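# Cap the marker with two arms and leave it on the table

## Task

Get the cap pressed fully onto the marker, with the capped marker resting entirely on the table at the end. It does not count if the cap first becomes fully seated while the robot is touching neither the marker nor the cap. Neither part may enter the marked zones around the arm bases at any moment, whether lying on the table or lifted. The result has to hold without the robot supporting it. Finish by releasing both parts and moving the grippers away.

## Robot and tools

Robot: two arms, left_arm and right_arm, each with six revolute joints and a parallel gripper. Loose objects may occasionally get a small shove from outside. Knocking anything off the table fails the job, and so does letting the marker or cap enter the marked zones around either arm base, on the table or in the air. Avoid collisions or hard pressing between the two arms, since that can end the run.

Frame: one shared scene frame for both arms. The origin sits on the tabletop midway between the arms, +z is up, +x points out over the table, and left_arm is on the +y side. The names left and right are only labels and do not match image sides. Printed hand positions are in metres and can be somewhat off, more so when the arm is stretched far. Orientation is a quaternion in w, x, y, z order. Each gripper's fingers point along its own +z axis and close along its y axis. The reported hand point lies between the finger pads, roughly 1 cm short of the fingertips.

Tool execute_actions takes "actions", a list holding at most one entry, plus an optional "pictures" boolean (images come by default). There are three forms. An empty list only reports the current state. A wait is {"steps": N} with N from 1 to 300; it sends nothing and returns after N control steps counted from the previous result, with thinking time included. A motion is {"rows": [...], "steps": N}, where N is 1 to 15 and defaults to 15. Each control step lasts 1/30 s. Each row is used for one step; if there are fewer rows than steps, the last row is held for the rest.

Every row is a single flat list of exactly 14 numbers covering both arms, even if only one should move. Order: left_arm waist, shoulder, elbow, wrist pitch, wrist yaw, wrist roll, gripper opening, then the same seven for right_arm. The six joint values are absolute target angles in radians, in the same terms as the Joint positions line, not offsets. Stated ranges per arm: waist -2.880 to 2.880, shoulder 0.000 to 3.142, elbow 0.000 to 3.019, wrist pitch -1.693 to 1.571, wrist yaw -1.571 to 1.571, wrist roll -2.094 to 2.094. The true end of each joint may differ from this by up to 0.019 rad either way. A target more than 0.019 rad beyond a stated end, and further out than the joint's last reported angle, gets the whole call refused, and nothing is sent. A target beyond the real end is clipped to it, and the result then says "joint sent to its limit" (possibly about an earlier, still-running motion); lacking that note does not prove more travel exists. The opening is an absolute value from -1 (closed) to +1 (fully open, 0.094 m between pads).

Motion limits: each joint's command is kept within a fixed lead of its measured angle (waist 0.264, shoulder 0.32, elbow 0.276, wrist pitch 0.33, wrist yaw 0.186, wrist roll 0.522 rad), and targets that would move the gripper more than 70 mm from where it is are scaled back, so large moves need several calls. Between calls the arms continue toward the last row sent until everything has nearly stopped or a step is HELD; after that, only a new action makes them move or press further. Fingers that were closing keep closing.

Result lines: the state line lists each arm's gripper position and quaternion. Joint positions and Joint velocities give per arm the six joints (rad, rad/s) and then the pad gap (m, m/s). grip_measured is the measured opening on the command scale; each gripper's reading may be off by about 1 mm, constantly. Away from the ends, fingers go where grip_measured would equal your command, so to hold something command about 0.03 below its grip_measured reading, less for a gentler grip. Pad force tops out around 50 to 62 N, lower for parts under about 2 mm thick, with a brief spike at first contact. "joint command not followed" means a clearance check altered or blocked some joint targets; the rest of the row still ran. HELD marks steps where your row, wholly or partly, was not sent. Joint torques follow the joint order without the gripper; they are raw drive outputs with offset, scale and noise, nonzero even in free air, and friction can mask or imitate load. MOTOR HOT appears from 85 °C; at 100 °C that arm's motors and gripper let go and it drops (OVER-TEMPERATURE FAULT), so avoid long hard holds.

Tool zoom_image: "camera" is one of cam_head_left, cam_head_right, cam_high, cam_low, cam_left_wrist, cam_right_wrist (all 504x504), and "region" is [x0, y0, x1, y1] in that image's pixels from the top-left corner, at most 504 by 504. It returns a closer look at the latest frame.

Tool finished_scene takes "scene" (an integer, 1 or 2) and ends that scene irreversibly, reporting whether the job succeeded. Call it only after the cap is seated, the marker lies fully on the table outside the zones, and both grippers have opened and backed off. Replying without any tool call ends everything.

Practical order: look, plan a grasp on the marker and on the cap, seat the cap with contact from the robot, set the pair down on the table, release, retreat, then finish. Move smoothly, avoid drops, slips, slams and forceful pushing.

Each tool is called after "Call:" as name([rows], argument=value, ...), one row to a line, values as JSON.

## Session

Call:
execute_actions(actions=[])

Scene clock: 0.00 s of 5100.00 s.
left_arm: end_effector_position=(+0.2715, -0.0477, +0.3682) grip_measured=+1.000 end_effector_quat_wxyz=(-0.058, -0.099, +0.952, -0.283) | right_arm: end_effector_position=(+0.6203, -0.1014, +0.1110) grip_measured=+1.000 end_effector_quat_wxyz=(-0.031, +0.438, +0.898, -0.033)
Joint positions: left_arm=[-0.738  1.338  1.514 -1.426  0.5   -0.912  0.094] | right_arm=[ 0.432  2.121  1.958 -1.498 -0.003  1.313  0.094]
Joint velocities: left_arm=[-0.005 -0.005 -0.022  0.002  0.037 -0.007  0.   ] | right_arm=[-0.005  0.015  0.002 -0.002 -0.095  0.022  0.   ]
Joint torques (N m, as the arm reports them, + toward a larger angle): no reading
Motor temperatures (°C, as the motors report them): left_arm=[23 22 25 23 21 22] | right_arm=[21 25 24 23 25 25]

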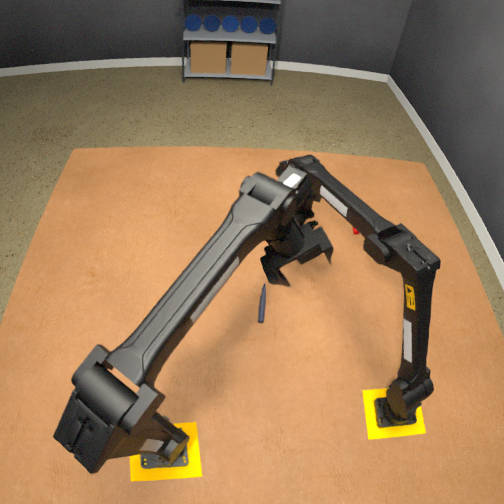

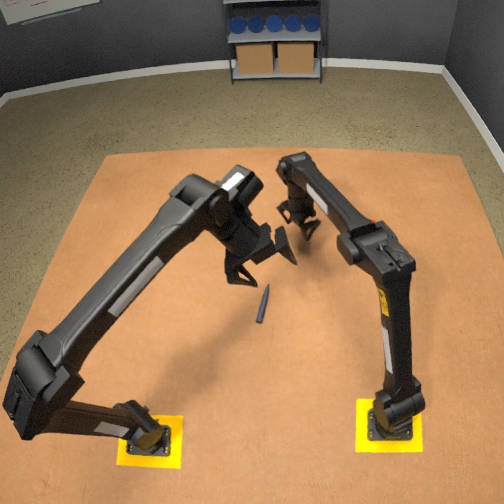

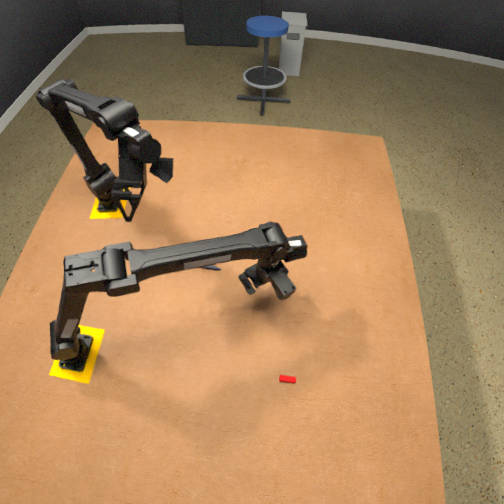

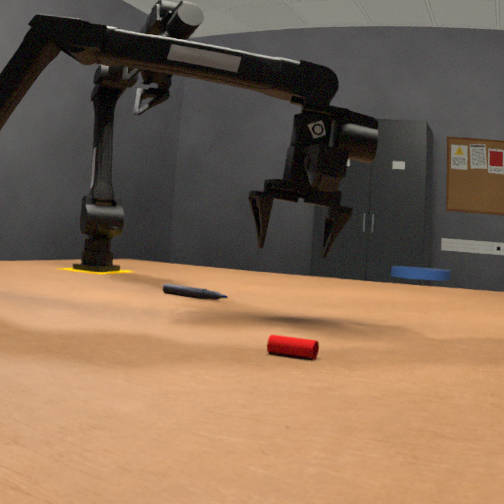

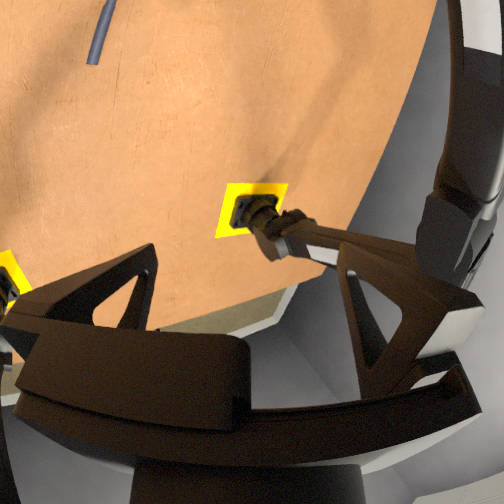

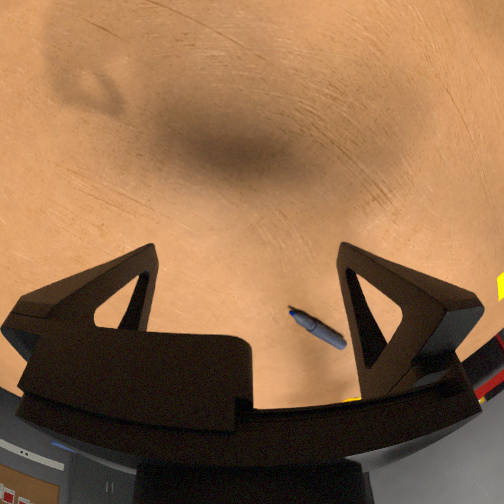

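Call:
zoom_image(camera="cam_low", region=[150,270,340,380])

Call:
zoom_image(camera="cam_high", region=[255,355,320,405])

Region (150, 270, 340, 380) of cam_low's 504x504 image, scaled by 2.653, with more detail than that image has; it fills the top 292 rows of this view, and the rest is white.

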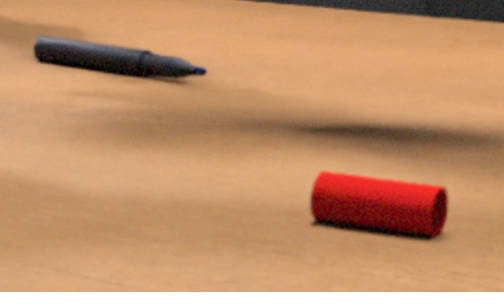

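Region (255, 355, 320, 405) of cam_high's 504x504 image, scaled by 7.754, with more detail than that image has; it fills the top 388 rows of this view, and the rest is white.

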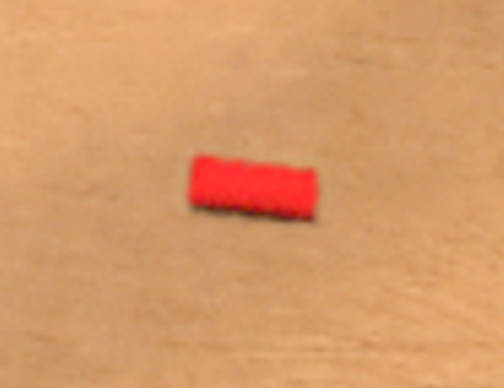

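Call:
execute_actions([
  {"rows":[[-0.74,1.338,1.4,-1.2,0.2,-0.6,1,0.15,1.9,1.65,-0.9,0,0.6,1]],"steps":15},
], pictures=false)

Call:
execute_actions([
  {"rows":[[-0.76,1.38,1.05,-0.6,-0.1,-0.4,1,-0.027,1.76,1.3,-0.4,0,0,1]],"steps":15},
], pictures=false)

Call:
execute_actions([
  {"rows":[[-0.78,1.44,0.69,-0.05,-0.261,-0.28,1,-0.027,1.77,1.135,-0.14,0,-0.01,1]],"steps":15},
], pictures=false)

Call:
execute_actions([
  {"steps":20},
])

Scene clock: 46.93 s of 5100.00 s.
left_arm: end_effector_position=(+0.3245, -0.0280, +0.3077) grip_measured=+1.000 end_effector_quat_wxyz=(+0.100, +0.021, +0.976, -0.194) | right_arm: end_effector_position=(+0.7110, -0.2979, +0.1244) grip_measured=+1.000 end_effector_quat_wxyz=(+0.167, +0.300, +0.937, +0.067)
Joint positions: left_arm=[-0.741  1.349  1.393 -1.222  0.202 -0.621  0.094] | right_arm=[ 0.107  1.934  1.653 -0.927  0.002  0.699  0.094]
Joint velocities: left_arm=[-0.005  0.015  0.002  0.002  0.022  0.081  0.   ] | right_arm=[-0.337 -0.269 -0.002  0.178  0.051 -0.564  0.   ]
Joint torques (N m, as the arm reports them, + toward a larger angle): left_arm=[ -0.18 -11.12  11.33   1.65   0.04   0.15] | right_arm=[  4.57 -23.53  10.38   1.29   0.1   -0.09]
Motor temperatures (°C, as the motors report them): left_arm=[23 23 29 23 21 22] | right_arm=[21 27 28 23 25 25]
Steps of this call (steps 1 to 90: nothing new was sent; then 43.43 s passed at rest; steps 91 to 105: all 15 steps of this action). Readings (joint positions):
91: left_arm=[-0.741 1.334 1.495 -1.381 0.411 -0.864] | right_arm=[0.426 2.112 1.936 -1.470 -0.004 1.280]
92: left_arm=[-0.741 1.323 1.465 -1.314 0.307 -0.812] | right_arm=[0.420 2.092 1.895 -1.424 -0.005 1.241]
94: left_arm=[-0.741 1.322 1.420 -1.252 0.216 -0.739] | right_arm=[0.388 2.056 1.818 -1.344 -0.005 1.161]
98: left_arm=[-0.741 1.346 1.394 -1.228 0.202 -0.663] | right_arm=[0.283 2.002 1.711 -1.150 -0.005 0.977]
105: the state above

Scene clock: 47.43 s of 5100.00 s.
left_arm: end_effector_position=(+0.3813, -0.0082, +0.1671) grip_measured=+1.000 end_effector_quat_wxyz=(+0.265, +0.085, +0.955, -0.099) | right_arm: end_effector_position=(+0.6937, -0.3967, +0.1290) grip_measured=+1.000 end_effector_quat_wxyz=(+0.335, +0.053, +0.941, -0.005)
Joint positions: left_arm=[-0.744  1.408  1.03  -0.627 -0.098 -0.422  0.094] | right_arm=[-0.042  1.758  1.295 -0.425  0.002  0.042  0.094]
Joint velocities: left_arm=[-0.005 -0.171 -0.027  0.027  0.022  0.022  0.   ] | right_arm=[ 0.142 -0.015 -0.027  0.017  0.007 -0.183  0.   ]
Joint torques (N m, as the arm reports them, + toward a larger angle): left_arm=[ -1.8  -12.19  12.13   1.91  -0.18   0.12] | right_arm=[  1.53 -18.2   11.22   2.16  -0.04  -0.05]
Motor temperatures (°C, as the motors report them): left_arm=[23 23 29 23 21 22] | right_arm=[21 27 28 23 25 25]
Steps of this call (steps 1 to 15: all 15 steps of this action). Readings (joint positions):
1: left_arm=[-0.742 1.346 1.368 -1.178 0.149 -0.601] | right_arm=[0.090 1.912 1.617 -0.868 0.000 0.634]
2: left_arm=[-0.743 1.333 1.324 -1.107 0.088 -0.578] | right_arm=[0.077 1.874 1.544 -0.767 -0.001 0.551]
4: left_arm=[-0.743 1.326 1.219 -0.976 -0.022 -0.540] | right_arm=[0.033 1.795 1.386 -0.577 -0.001 0.369]
8: left_arm=[-0.743 1.377 1.049 -0.689 -0.096 -0.465] | right_arm=[-0.049 1.757 1.296 -0.452 0.001 0.158]
15: the state above

Scene clock: 47.93 s of 5100.00 s.
left_arm: end_effector_position=(+0.3554, +0.0312, +0.0585) grip_measured=+1.000 end_effector_quat_wxyz=(+0.358, +0.120, +0.925, -0.047) | right_arm: end_effector_position=(+0.6751, -0.3852, +0.0817) grip_measured=+1.000 end_effector_quat_wxyz=(+0.372, +0.026, +0.928, -0.010)
Joint positions: left_arm=[-0.767  1.457  0.663 -0.077 -0.258 -0.297  0.094] | right_arm=[-0.026  1.765  1.122 -0.165  0.002  0.002  0.094]
Joint velocities: left_arm=[-0.024 -0.132  0.012  0.076  0.022  0.037  0.   ] | right_arm=[-0.005  0.005 -0.017  0.002  0.007  0.051  0.   ]
Joint torques (N m, as the arm reports them, + toward a larger angle): left_arm=[-1.55 -9.84 10.82  2.01 -0.23  0.1 ] | right_arm=[  1.39 -17.64  11.12   2.28  -0.01  -0.06]
Motor temperatures (°C, as the motors report them): left_arm=[23 23 29 23 21 22] | right_arm=[21 27 28 23 25 25]
Steps of this call (steps 1 to 15: all 15 steps of this action). Readings (joint positions):
1: left_arm=[-0.747 1.402 1.005 -0.576 -0.150 -0.408] | right_arm=[-0.037 1.756 1.270 -0.363 0.002 0.034]
2: left_arm=[-0.749 1.392 0.962 -0.495 -0.192 -0.393] | right_arm=[-0.033 1.748 1.229 -0.273 0.002 0.028]
4: left_arm=[-0.752 1.387 0.852 -0.344 -0.236 -0.367] | right_arm=[-0.027 1.747 1.167 -0.196 0.002 0.018]
8: left_arm=[-0.762 1.442 0.679 -0.124 -0.257 -0.322] | right_arm=[-0.026 1.763 1.122 -0.181 0.002 0.008]
15: the state above

Scene clock: 48.60 s of 5100.00 s.
left_arm: end_effector_position=(+0.3564, +0.0304, +0.0627) grip_measured=+1.000 end_effector_quat_wxyz=(+0.363, +0.122, +0.922, -0.049) | right_arm: end_effector_position=(+0.6751, -0.3852, +0.0817) grip_measured=+1.000 end_effector_quat_wxyz=(+0.372, +0.026, +0.928, -0.010)
Joint positions: left_arm=[-0.767  1.448  0.663 -0.073 -0.258 -0.29   0.094] | right_arm=[-0.026  1.765  1.122 -0.165  0.002  0.001  0.094]
Joint velocities: left_arm=[-0.005 -0.015  0.007  0.012 -0.037 -0.022  0.   ] | right_arm=[-0.005 -0.015 -0.012 -0.007 -0.022  0.007  0.   ]
Joint torques (N m, as the arm reports them, + toward a larger angle): left_arm=[-1.44 -9.66 10.86  2.13 -0.22  0.1 ] | right_arm=[  0.41 -16.75  10.95   2.24   0.     0.  ]
Motor temperatures (°C, as the motors report them): left_arm=[23 23 29 23 21 22] | right_arm=[21 27 28 23 25 25]
Steps of this call (steps 1 to 15: the robot went on to your last target; steps 16 to 20: nothing new was sent). Readings (joint positions):
1: left_arm=[-0.767 1.453 0.663 -0.075 -0.258 -0.295] | right_arm=[-0.026 1.765 1.122 -0.165 0.002 0.002]
2: left_arm=[-0.767 1.450 0.663 -0.074 -0.258 -0.294] | right_arm=[-0.026 1.765 1.122 -0.165 0.002 0.002]
4: left_arm=[-0.767 1.448 0.663 -0.073 -0.258 -0.293] | right_arm=[-0.026 1.765 1.122 -0.165 0.002 0.002]
8: left_arm=[-0.767 1.448 0.663 -0.073 -0.258 -0.291] | right_arm=[-0.026 1.765 1.122 -0.165 0.002 0.001]
20: the state above
All arms were judged still, so your last target was given up. Only a new action makes them travel on or press farther. Fingers that are still opening or closing keep moving.

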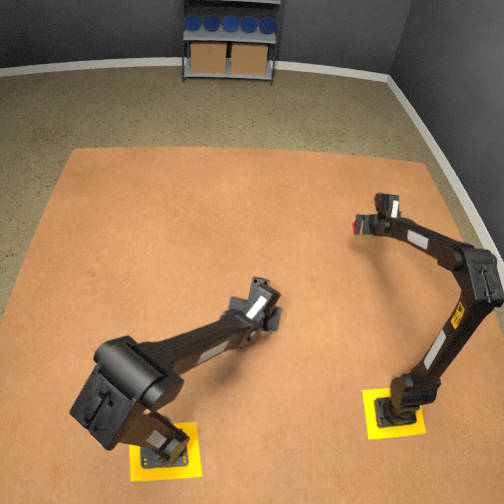

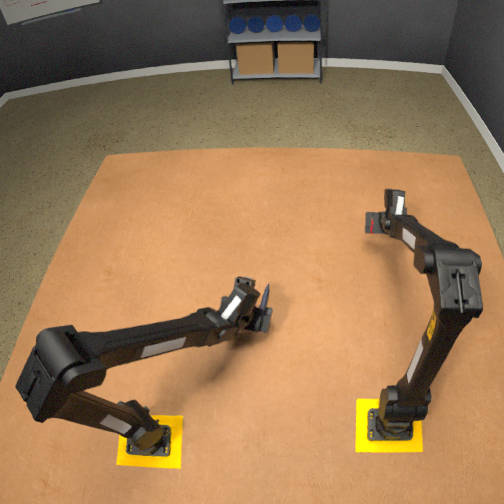

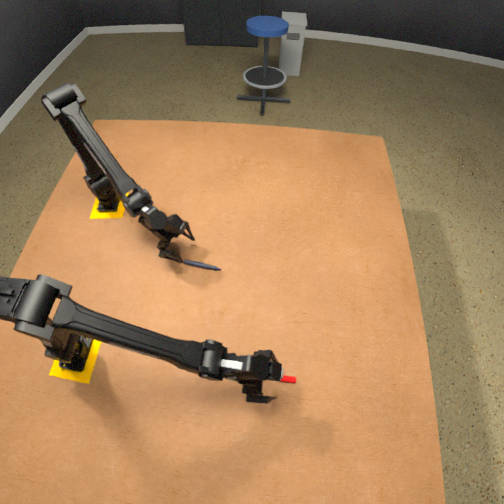

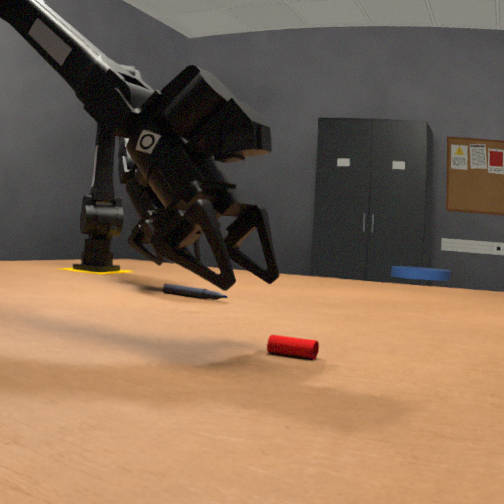

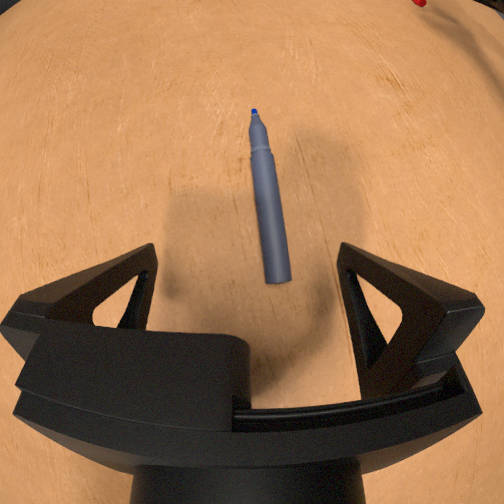

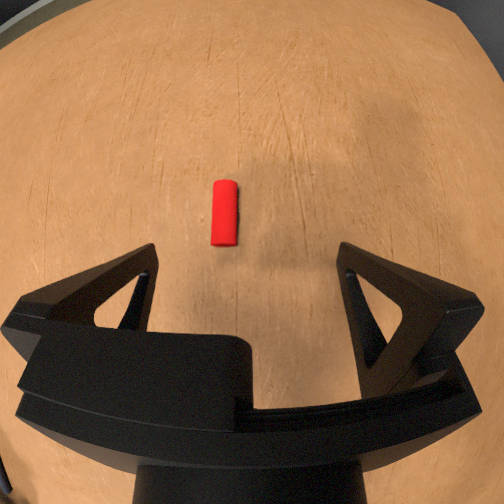

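Call:
zoom_image(camera="cam_head_left", region=[340,210,375,245])

Call:
zoom_image(camera="cam_right_wrist", region=[180,165,270,255])

Region (340, 210, 375, 245) of cam_head_left's 504x504 image, scaled by 14.400, with more detail than that image has.

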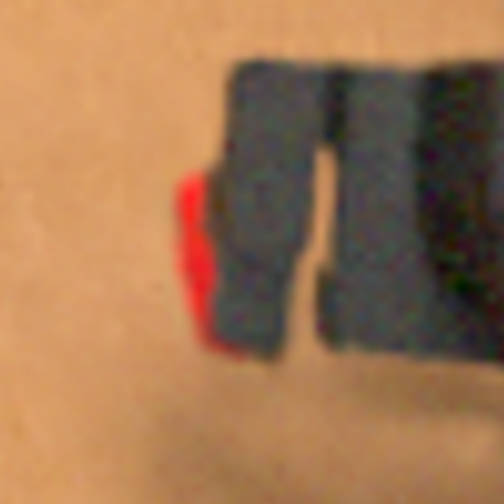

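Region (180, 165, 270, 255) of cam_right_wrist's 504x504 image, scaled by 5.600, with more detail than that image has.

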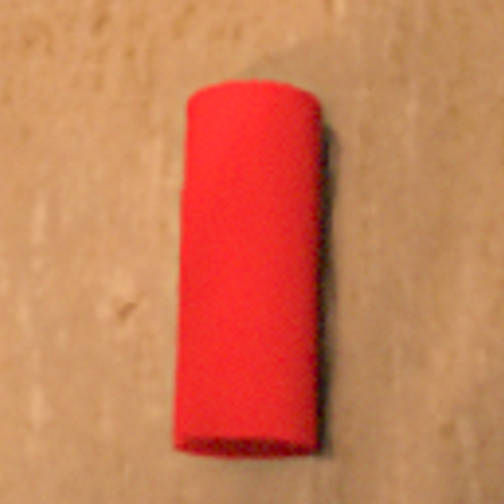

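Call:
zoom_image(camera="cam_left_wrist", region=[400,0,440,25])

Call:
zoom_image(camera="cam_low", region=[260,325,330,370])

Region (400, 0, 440, 25) of cam_left_wrist's 504x504 image, scaled by 12.600, with more detail than that image has; it fills the top 315 rows of this view, and the rest is white.

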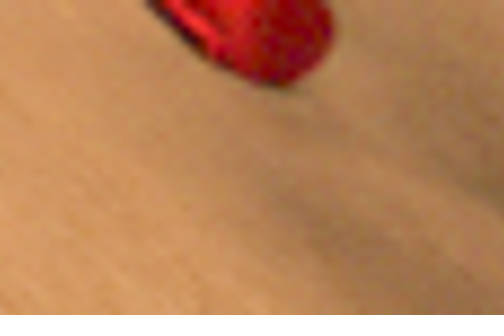

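Region (260, 325, 330, 370) of cam_low's 504x504 image, scaled by 7.200, with more detail than that image has; it fills the top 324 rows of this view, and the rest is white.

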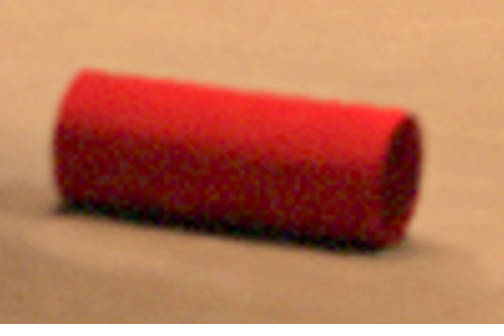

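Call:
execute_actions([
  {"rows":[[-0.825,1.53,0.76,-0.03,-0.357,-0.42,0.6,-0.13,1.82,1.285,-0.14,0,0.03,0.6]],"steps":15},
], pictures=true)

Call:
zoom_image(camera="cam_head_left", region=[340,210,375,245])

Scene clock: 88.80 s of 5100.00 s.
left_arm: end_effector_position=(+0.3699, +0.0085, +0.0544) grip_measured=+0.603 end_effector_quat_wxyz=(+0.376, +0.076, +0.923, -0.038) | right_arm: end_effector_position=(+0.7186, -0.4690, +0.1278) grip_measured=+0.603 end_effector_quat_wxyz=(+0.421, +0.086, +0.903, -0.033)
Joint positions: left_arm=[-0.818  1.537  0.723 -0.052 -0.355 -0.405  0.075] | right_arm=[-0.145  1.801  1.258 -0.157  0.     0.018  0.075]
Joint velocities: left_arm=[-0.015 -0.005 -0.022 -0.012 -0.051 -0.007 -0.001] | right_arm=[ 0.063  0.005 -0.012 -0.017 -0.051  0.037  0.   ]
Joint torques (N m, as the arm reports them, + toward a larger angle): left_arm=[ -0.83 -10.57  11.59   1.98  -0.28  -0.16] | right_arm=[  0.87 -18.44  13.11   2.02   0.1    0.19]
Motor temperatures (°C, as the motors report them): left_arm=[23 23 28 23 21 22] | right_arm=[21 26 28 23 25 25]
Steps of this call (steps 1 to 90: nothing new was sent; then 36.70 s passed at rest; steps 91 to 105: all 15 steps of this action). Readings (joint positions):
91: left_arm=[-0.772 1.455 0.667 -0.071 -0.309 -0.309] | right_arm=[-0.031 1.767 1.128 -0.165 -0.000 0.002]
92: left_arm=[-0.779 1.470 0.679 -0.067 -0.340 -0.330] | right_arm=[-0.038 1.774 1.144 -0.165 -0.001 0.003]
94: left_arm=[-0.797 1.508 0.707 -0.058 -0.353 -0.359] | right_arm=[-0.065 1.790 1.189 -0.165 -0.001 0.007]
98: left_arm=[-0.817 1.537 0.723 -0.052 -0.353 -0.388] | right_arm=[-0.129 1.801 1.251 -0.159 -0.001 0.015]
105: the state above

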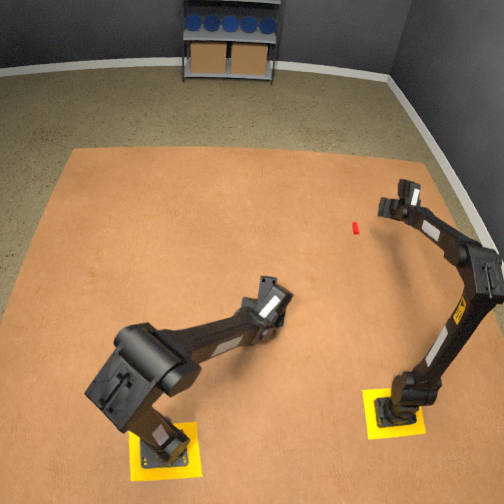

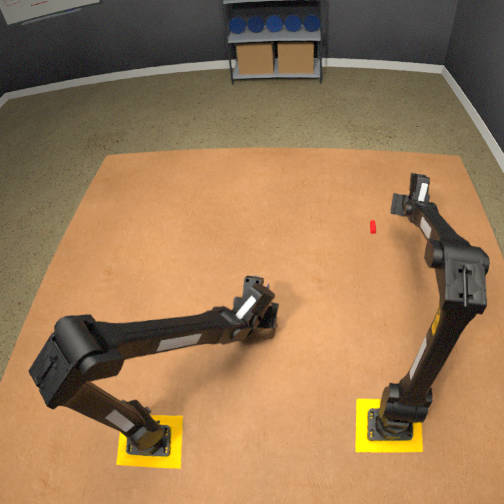

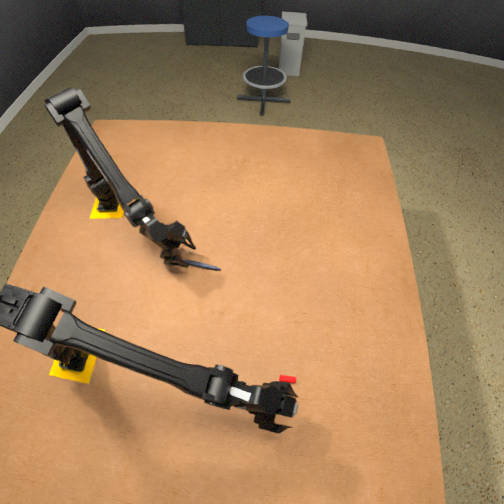

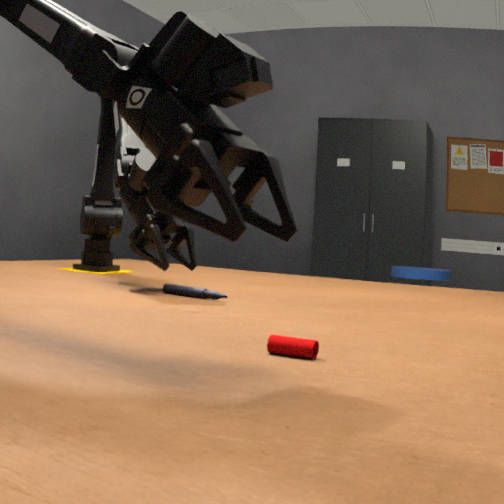

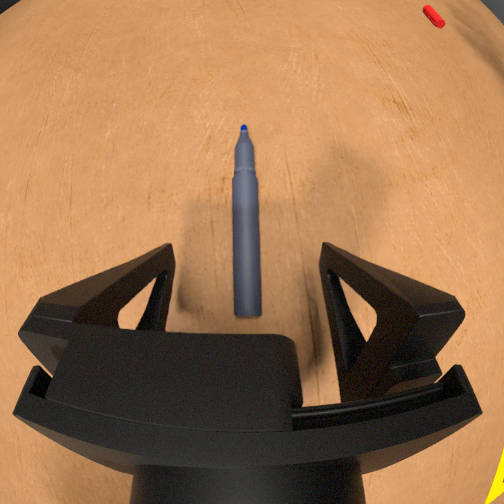

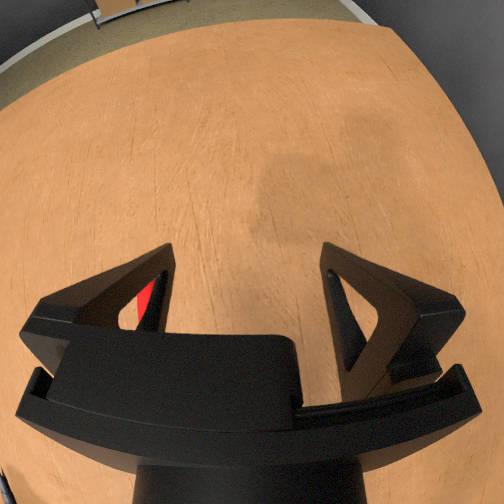

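Region (340, 210, 375, 245) of cam_head_left's 504x504 image, scaled by 14.400, with more detail than that image has.

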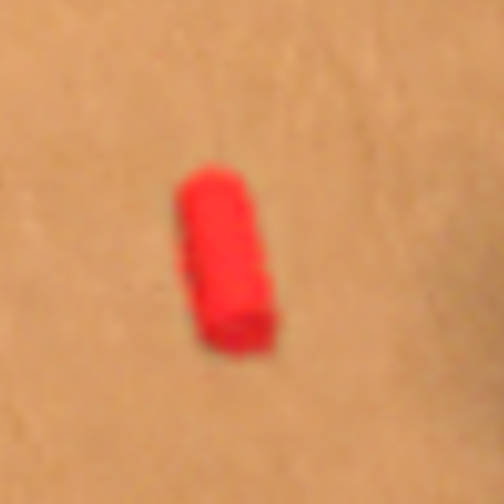

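Call:
execute_actions([
  {"rows":[[-0.825,1.58,0.76,0,-0.357,-0.43,0.3,-0.005,1.88,1.25,-0.13,0,0.03,0.6]],"steps":15},
], pictures=false)

Call:
execute_actions([
  {"rows":[[-0.825,1.62,0.76,0.028,-0.357,-0.43,0,0,1.94,1.245,-0.115,0,0.03,0.4]],"steps":15},
])

Call:
zoom_image(camera="cam_low", region=[130,240,340,380])

Scene clock: 98.80 s of 5100.00 s.
left_arm: end_effector_position=(+0.3713, +0.0074, +0.0380) grip_measured=+0.303 end_effector_quat_wxyz=(+0.370, +0.071, +0.926, -0.036) | right_arm: end_effector_position=(+0.7228, -0.3583, +0.0789) grip_measured=+0.603 end_effector_quat_wxyz=(+0.388, +0.014, +0.922, +0.002)
Joint positions: left_arm=[-0.818  1.582  0.725 -0.024 -0.355 -0.419  0.061] | right_arm=[ 0.016  1.866  1.246 -0.154 -0.001  0.019  0.075]
Joint velocities: left_arm=[ 0.005  0.005  0.017  0.017 -0.007 -0.007  0.   ] | right_arm=[-0.142 -0.005  0.012 -0.007  0.037  0.007  0.   ]
Joint torques (N m, as the arm reports them, + toward a larger angle): left_arm=[ -0.9  -10.51  11.24   2.09  -0.27  -0.15] | right_arm=[ -0.13 -19.2   10.35   2.17   0.13   0.16]
Motor temperatures (°C, as the motors report them): left_arm=[23 23 29 23 21 22] | right_arm=[21 26 29 23 25 25]
Steps of this call (steps 1 to 15: the robot went on to your last target; steps 16 to 90: nothing new was sent; then 6.50 s passed at rest; steps 91 to 105: all 15 steps of this action). Readings (joint positions):
91: left_arm=[-0.818 1.540 0.723 -0.045 -0.355 -0.411] | right_arm=[-0.129 1.803 1.258 -0.157 0.002 0.019]
92: left_arm=[-0.818 1.546 0.724 -0.036 -0.355 -0.413] | right_arm=[-0.122 1.806 1.258 -0.156 0.003 0.019]
94: left_arm=[-0.818 1.562 0.725 -0.026 -0.355 -0.416] | right_arm=[-0.089 1.817 1.258 -0.156 0.003 0.019]
98: left_arm=[-0.818 1.582 0.725 -0.025 -0.355 -0.418] | right_arm=[-0.007 1.850 1.256 -0.154 0.000 0.019]
105: the state above

Scene clock: 99.30 s of 5100.00 s.
left_arm: end_effector_position=(+0.3725, +0.0064, +0.0240) grip_measured=+0.003 end_effector_quat_wxyz=(+0.366, +0.072, +0.927, -0.033) | right_arm: end_effector_position=(+0.7198, -0.3684, +0.0410) grip_measured=+0.402 end_effector_quat_wxyz=(+0.366, +0.021, +0.930, -0.001)
Joint positions: left_arm=[-0.818  1.621  0.726  0.003 -0.356 -0.42   0.047] | right_arm=[ 0.001  1.925  1.242 -0.138 -0.001  0.019  0.066]
Joint velocities: left_arm=[ 0.005 -0.005  0.002  0.007  0.022  0.007 -0.   ] | right_arm=[-0.005 -0.005 -0.012  0.002 -0.007  0.022  0.   ]
Joint torques (N m, as the arm reports them, + toward a larger angle): left_arm=[ -0.94 -11.01  10.78   2.07  -0.26  -0.14] | right_arm=[  0.87 -19.26   9.77   1.87   0.11   0.17]
Motor temperatures (°C, as the motors report them): left_arm=[23 23 29 23 21 22] | right_arm=[21 26 29 23 25 25]
Steps of this call (steps 1 to 15: all 15 steps of this action). Readings (joint positions):
1: left_arm=[-0.818 1.585 0.725 -0.018 -0.355 -0.420] | right_arm=[0.012 1.869 1.246 -0.151 -0.001 0.019]
2: left_arm=[-0.818 1.590 0.725 -0.009 -0.356 -0.420] | right_arm=[0.008 1.873 1.246 -0.144 -0.001 0.019]
4: left_arm=[-0.818 1.604 0.726 0.001 -0.356 -0.420] | right_arm=[0.003 1.887 1.246 -0.138 -0.001 0.019]
8: left_arm=[-0.818 1.621 0.726 0.002 -0.356 -0.420] | right_arm=[0.001 1.918 1.246 -0.138 -0.001 0.019]
15: the state above

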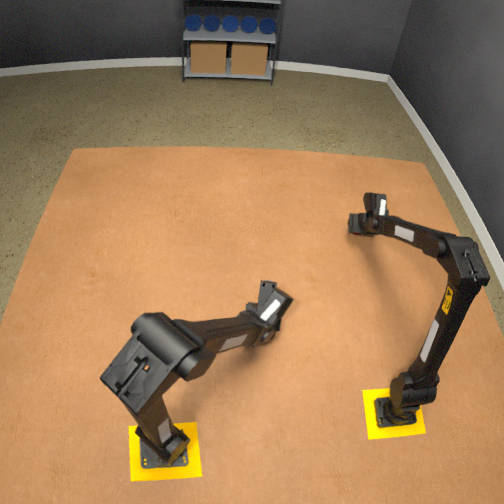

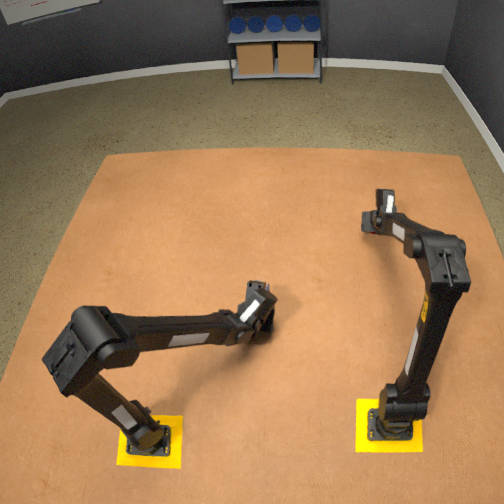

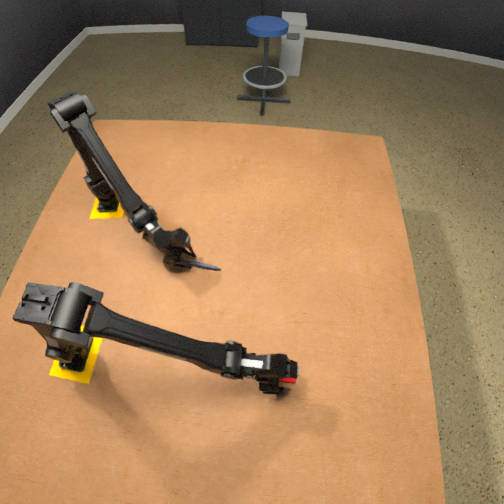

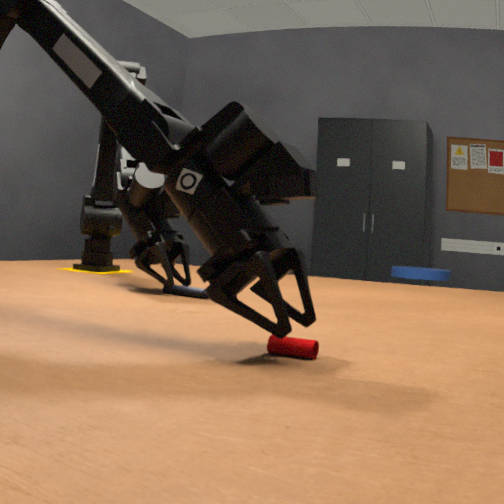

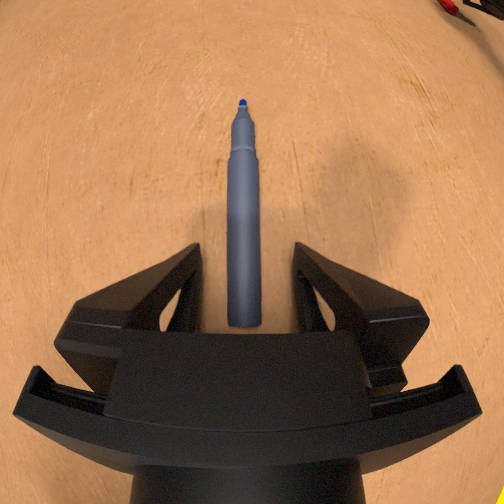

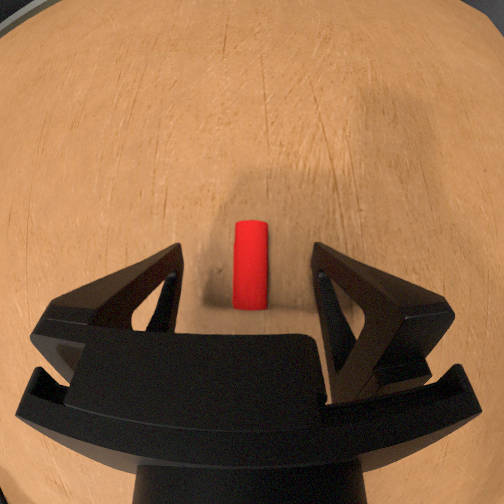

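Region (130, 240, 340, 380) of cam_low's 504x504 image, scaled by 2.400, with more detail than that image has.

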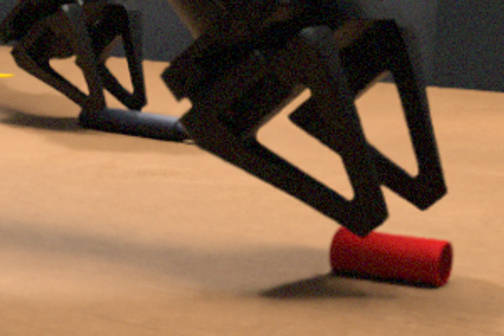

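Call:
execute_actions([
  {"rows":[[-0.825,1.647,0.76,0.028,-0.357,-0.435,-0.2,0,1.965,1.212,-0.065,0,0.05,-0.1]],"steps":15},
])

Call:
zoom_image(camera="cam_low", region=[130,240,340,380])

Scene clock: 111.63 s of 5100.00 s.
left_arm: end_effector_position=(+0.3708, +0.0079, +0.0131) grip_measured=-0.197 end_effector_quat_wxyz=(+0.358, +0.072, +0.931, -0.028) | right_arm: end_effector_position=(+0.7138, -0.3682, +0.0245) grip_measured=-0.097 end_effector_quat_wxyz=(+0.367, +0.030, +0.930, +0.003)
Joint positions: left_arm=[-0.818  1.645  0.726  0.006 -0.356 -0.425  0.038] | right_arm=[ 0.001  1.941  1.212 -0.091 -0.001  0.038  0.042]
Joint velocities: left_arm=[-0.005 -0.005 -0.017 -0.002 -0.037 -0.007 -0.   ] | right_arm=[-0.015  0.005 -0.002  0.002 -0.066 -0.051  0.   ]
Joint torques (N m, as the arm reports them, + toward a larger angle): left_arm=[ -0.96 -11.11  10.62   1.98  -0.25  -0.14] | right_arm=[  1.14 -18.04   9.24   2.17   0.13   0.2 ]
Motor temperatures (°C, as the motors report them): left_arm=[23 23 29 23 21 22] | right_arm=[21 27 28 23 25 25]
Steps of this call (steps 1 to 15: the robot went on to your last target; steps 16 to 90: nothing new was sent; then 8.83 s passed at rest; steps 91 to 105: all 15 steps of this action). Readings (joint positions):
91: left_arm=[-0.818 1.622 0.726 0.004 -0.356 -0.421] | right_arm=[0.001 1.926 1.238 -0.127 -0.001 0.022]
92: left_arm=[-0.818 1.626 0.726 0.005 -0.356 -0.422] | right_arm=[0.001 1.926 1.231 -0.110 -0.001 0.026]
94: left_arm=[-0.818 1.634 0.726 0.006 -0.356 -0.423] | right_arm=[0.001 1.928 1.221 -0.096 -0.001 0.031]
98: left_arm=[-0.818 1.645 0.726 0.006 -0.356 -0.424] | right_arm=[0.001 1.938 1.213 -0.093 -0.001 0.036]
105: the state above

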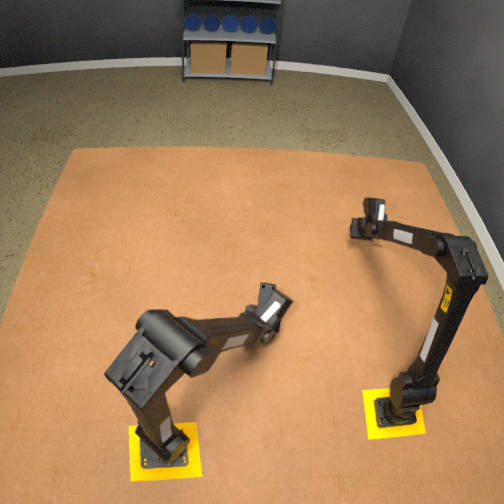

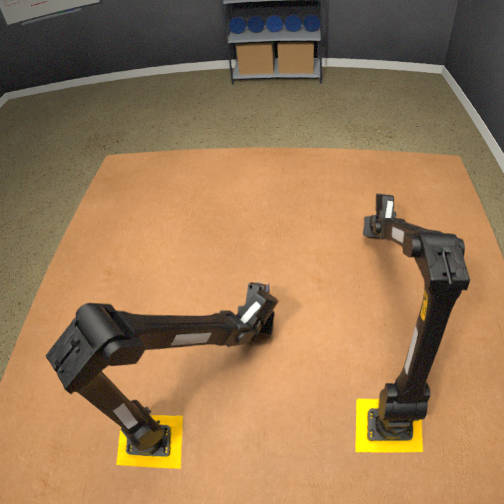

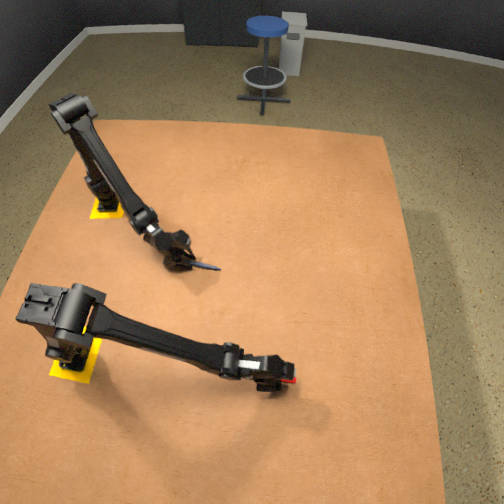

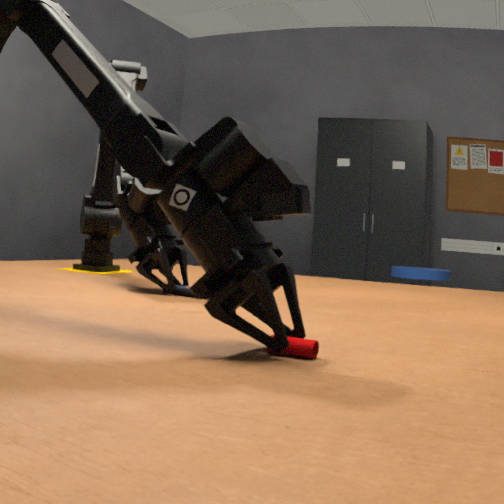

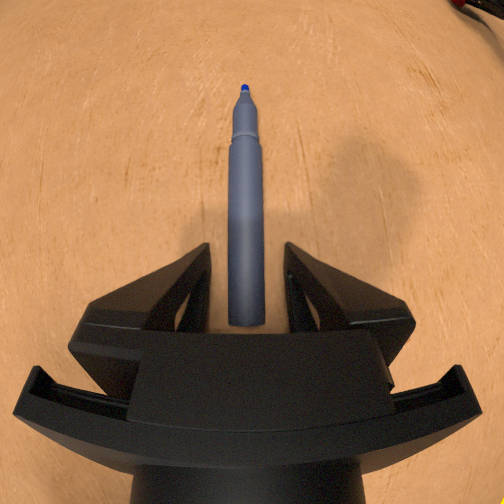

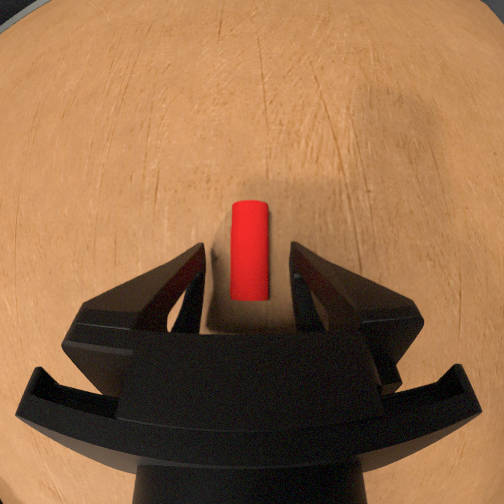

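Region (130, 240, 340, 380) of cam_low's 504x504 image, scaled by 2.400, with more detail than that image has.

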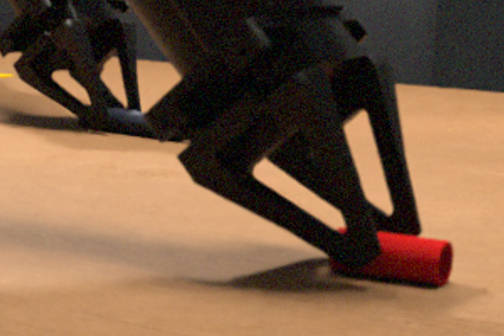

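Call:
execute_actions([
  {"rows":[[-0.825,1.647,0.76,0.028,-0.357,-0.435,-0.67,0,1.98,1.212,-0.065,0,0.05,-0.35]],"steps":15},
])

Call:
zoom_image(camera="cam_low", region=[130,240,340,380])

Scene clock: 120.27 s of 5100.00 s.
left_arm: end_effector_position=(+0.3708, +0.0079, +0.0131) grip_measured=-0.635 end_effector_quat_wxyz=(+0.358, +0.072, +0.931, -0.028) | right_arm: end_effector_position=(+0.7134, -0.3682, +0.0188) grip_measured=-0.347 end_effector_quat_wxyz=(+0.364, +0.030, +0.931, +0.003)
Joint positions: left_arm=[-0.818  1.645  0.726  0.006 -0.356 -0.425  0.017] | right_arm=[ 0.001  1.951  1.212 -0.088 -0.001  0.039  0.031]
Joint velocities: left_arm=[-0.005 -0.005  0.002 -0.012  0.051  0.022  0.001] | right_arm=[-0.024 -0.015 -0.007 -0.007 -0.051 -0.037 -0.   ]
Joint torques (N m, as the arm reports them, + toward a larger angle): left_arm=[ -0.89 -10.79  10.59   2.    -0.25  -0.14] | right_arm=[  0.2  -18.23   9.15   2.01   0.08   0.18]
Motor temperatures (°C, as the motors report them): left_arm=[23 23 28 23 21 22] | right_arm=[21 27 28 23 25 25]
Steps of this call (steps 1 to 15: the robot went on to your last target; steps 16 to 90: nothing new was sent; then 5.13 s passed at rest; steps 91 to 105: all 15 steps of this action). Readings (joint positions):
91: left_arm=[-0.818 1.645 0.726 0.006 -0.356 -0.425] | right_arm=[0.001 1.942 1.212 -0.091 -0.001 0.039]
92: left_arm=[-0.818 1.645 0.726 0.006 -0.356 -0.425] | right_arm=[0.001 1.943 1.212 -0.090 -0.001 0.039]
94: left_arm=[-0.818 1.645 0.726 0.006 -0.356 -0.425] | right_arm=[0.001 1.946 1.212 -0.090 -0.001 0.039]
98: left_arm=[-0.818 1.645 0.726 0.006 -0.356 -0.425] | right_arm=[0.001 1.951 1.212 -0.089 -0.001 0.039]
105: the state above

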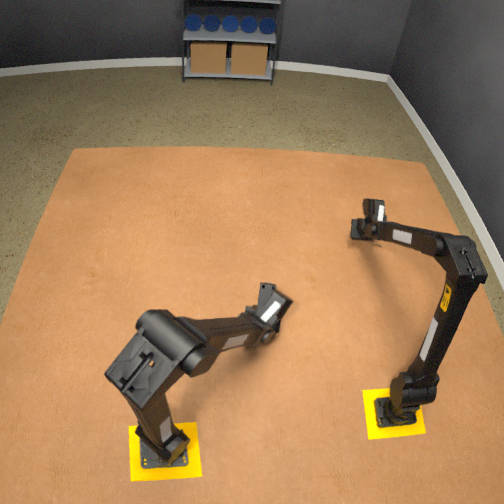

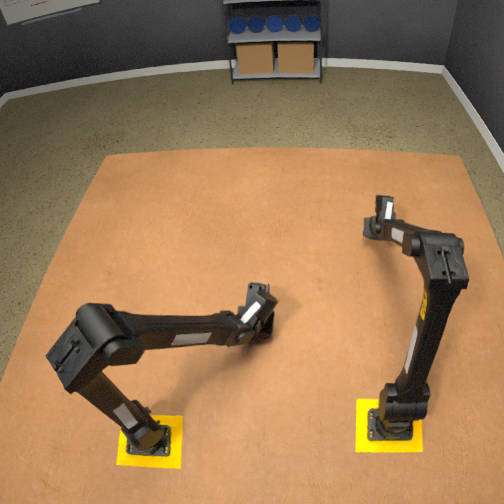

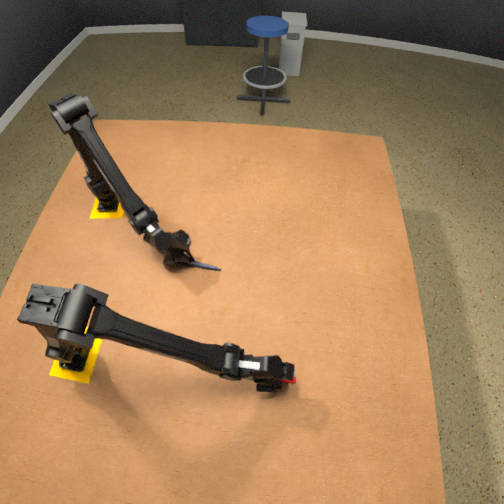

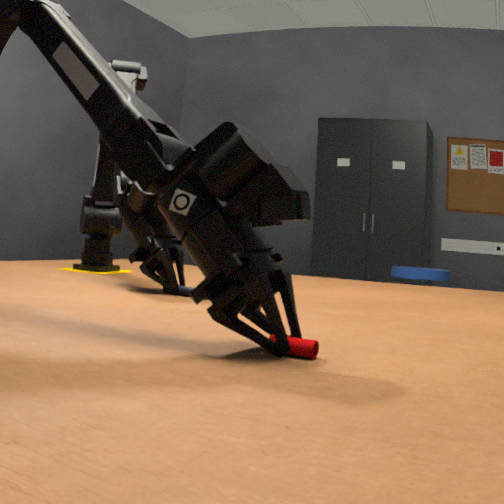

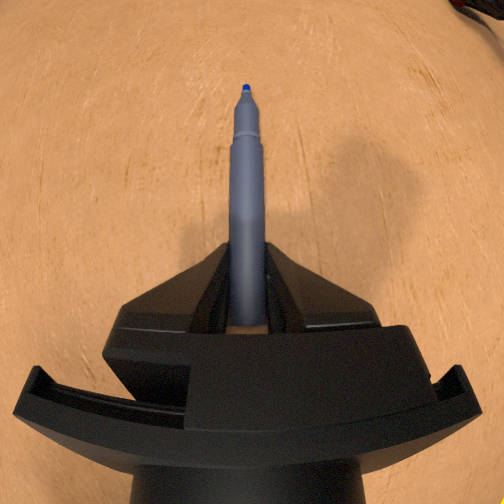

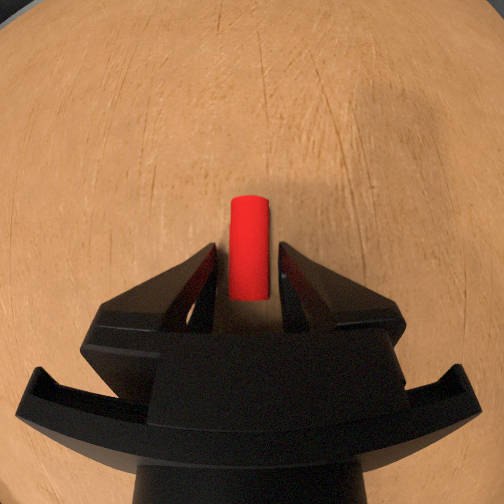

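Region (130, 240, 340, 380) of cam_low's 504x504 image, scaled by 2.400, with more detail than that image has.

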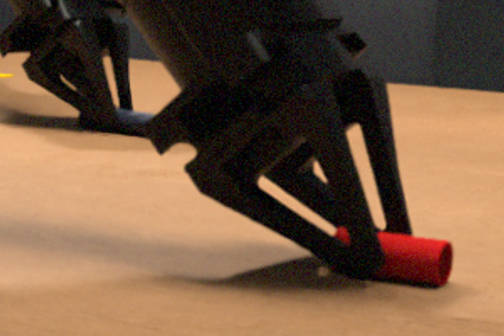

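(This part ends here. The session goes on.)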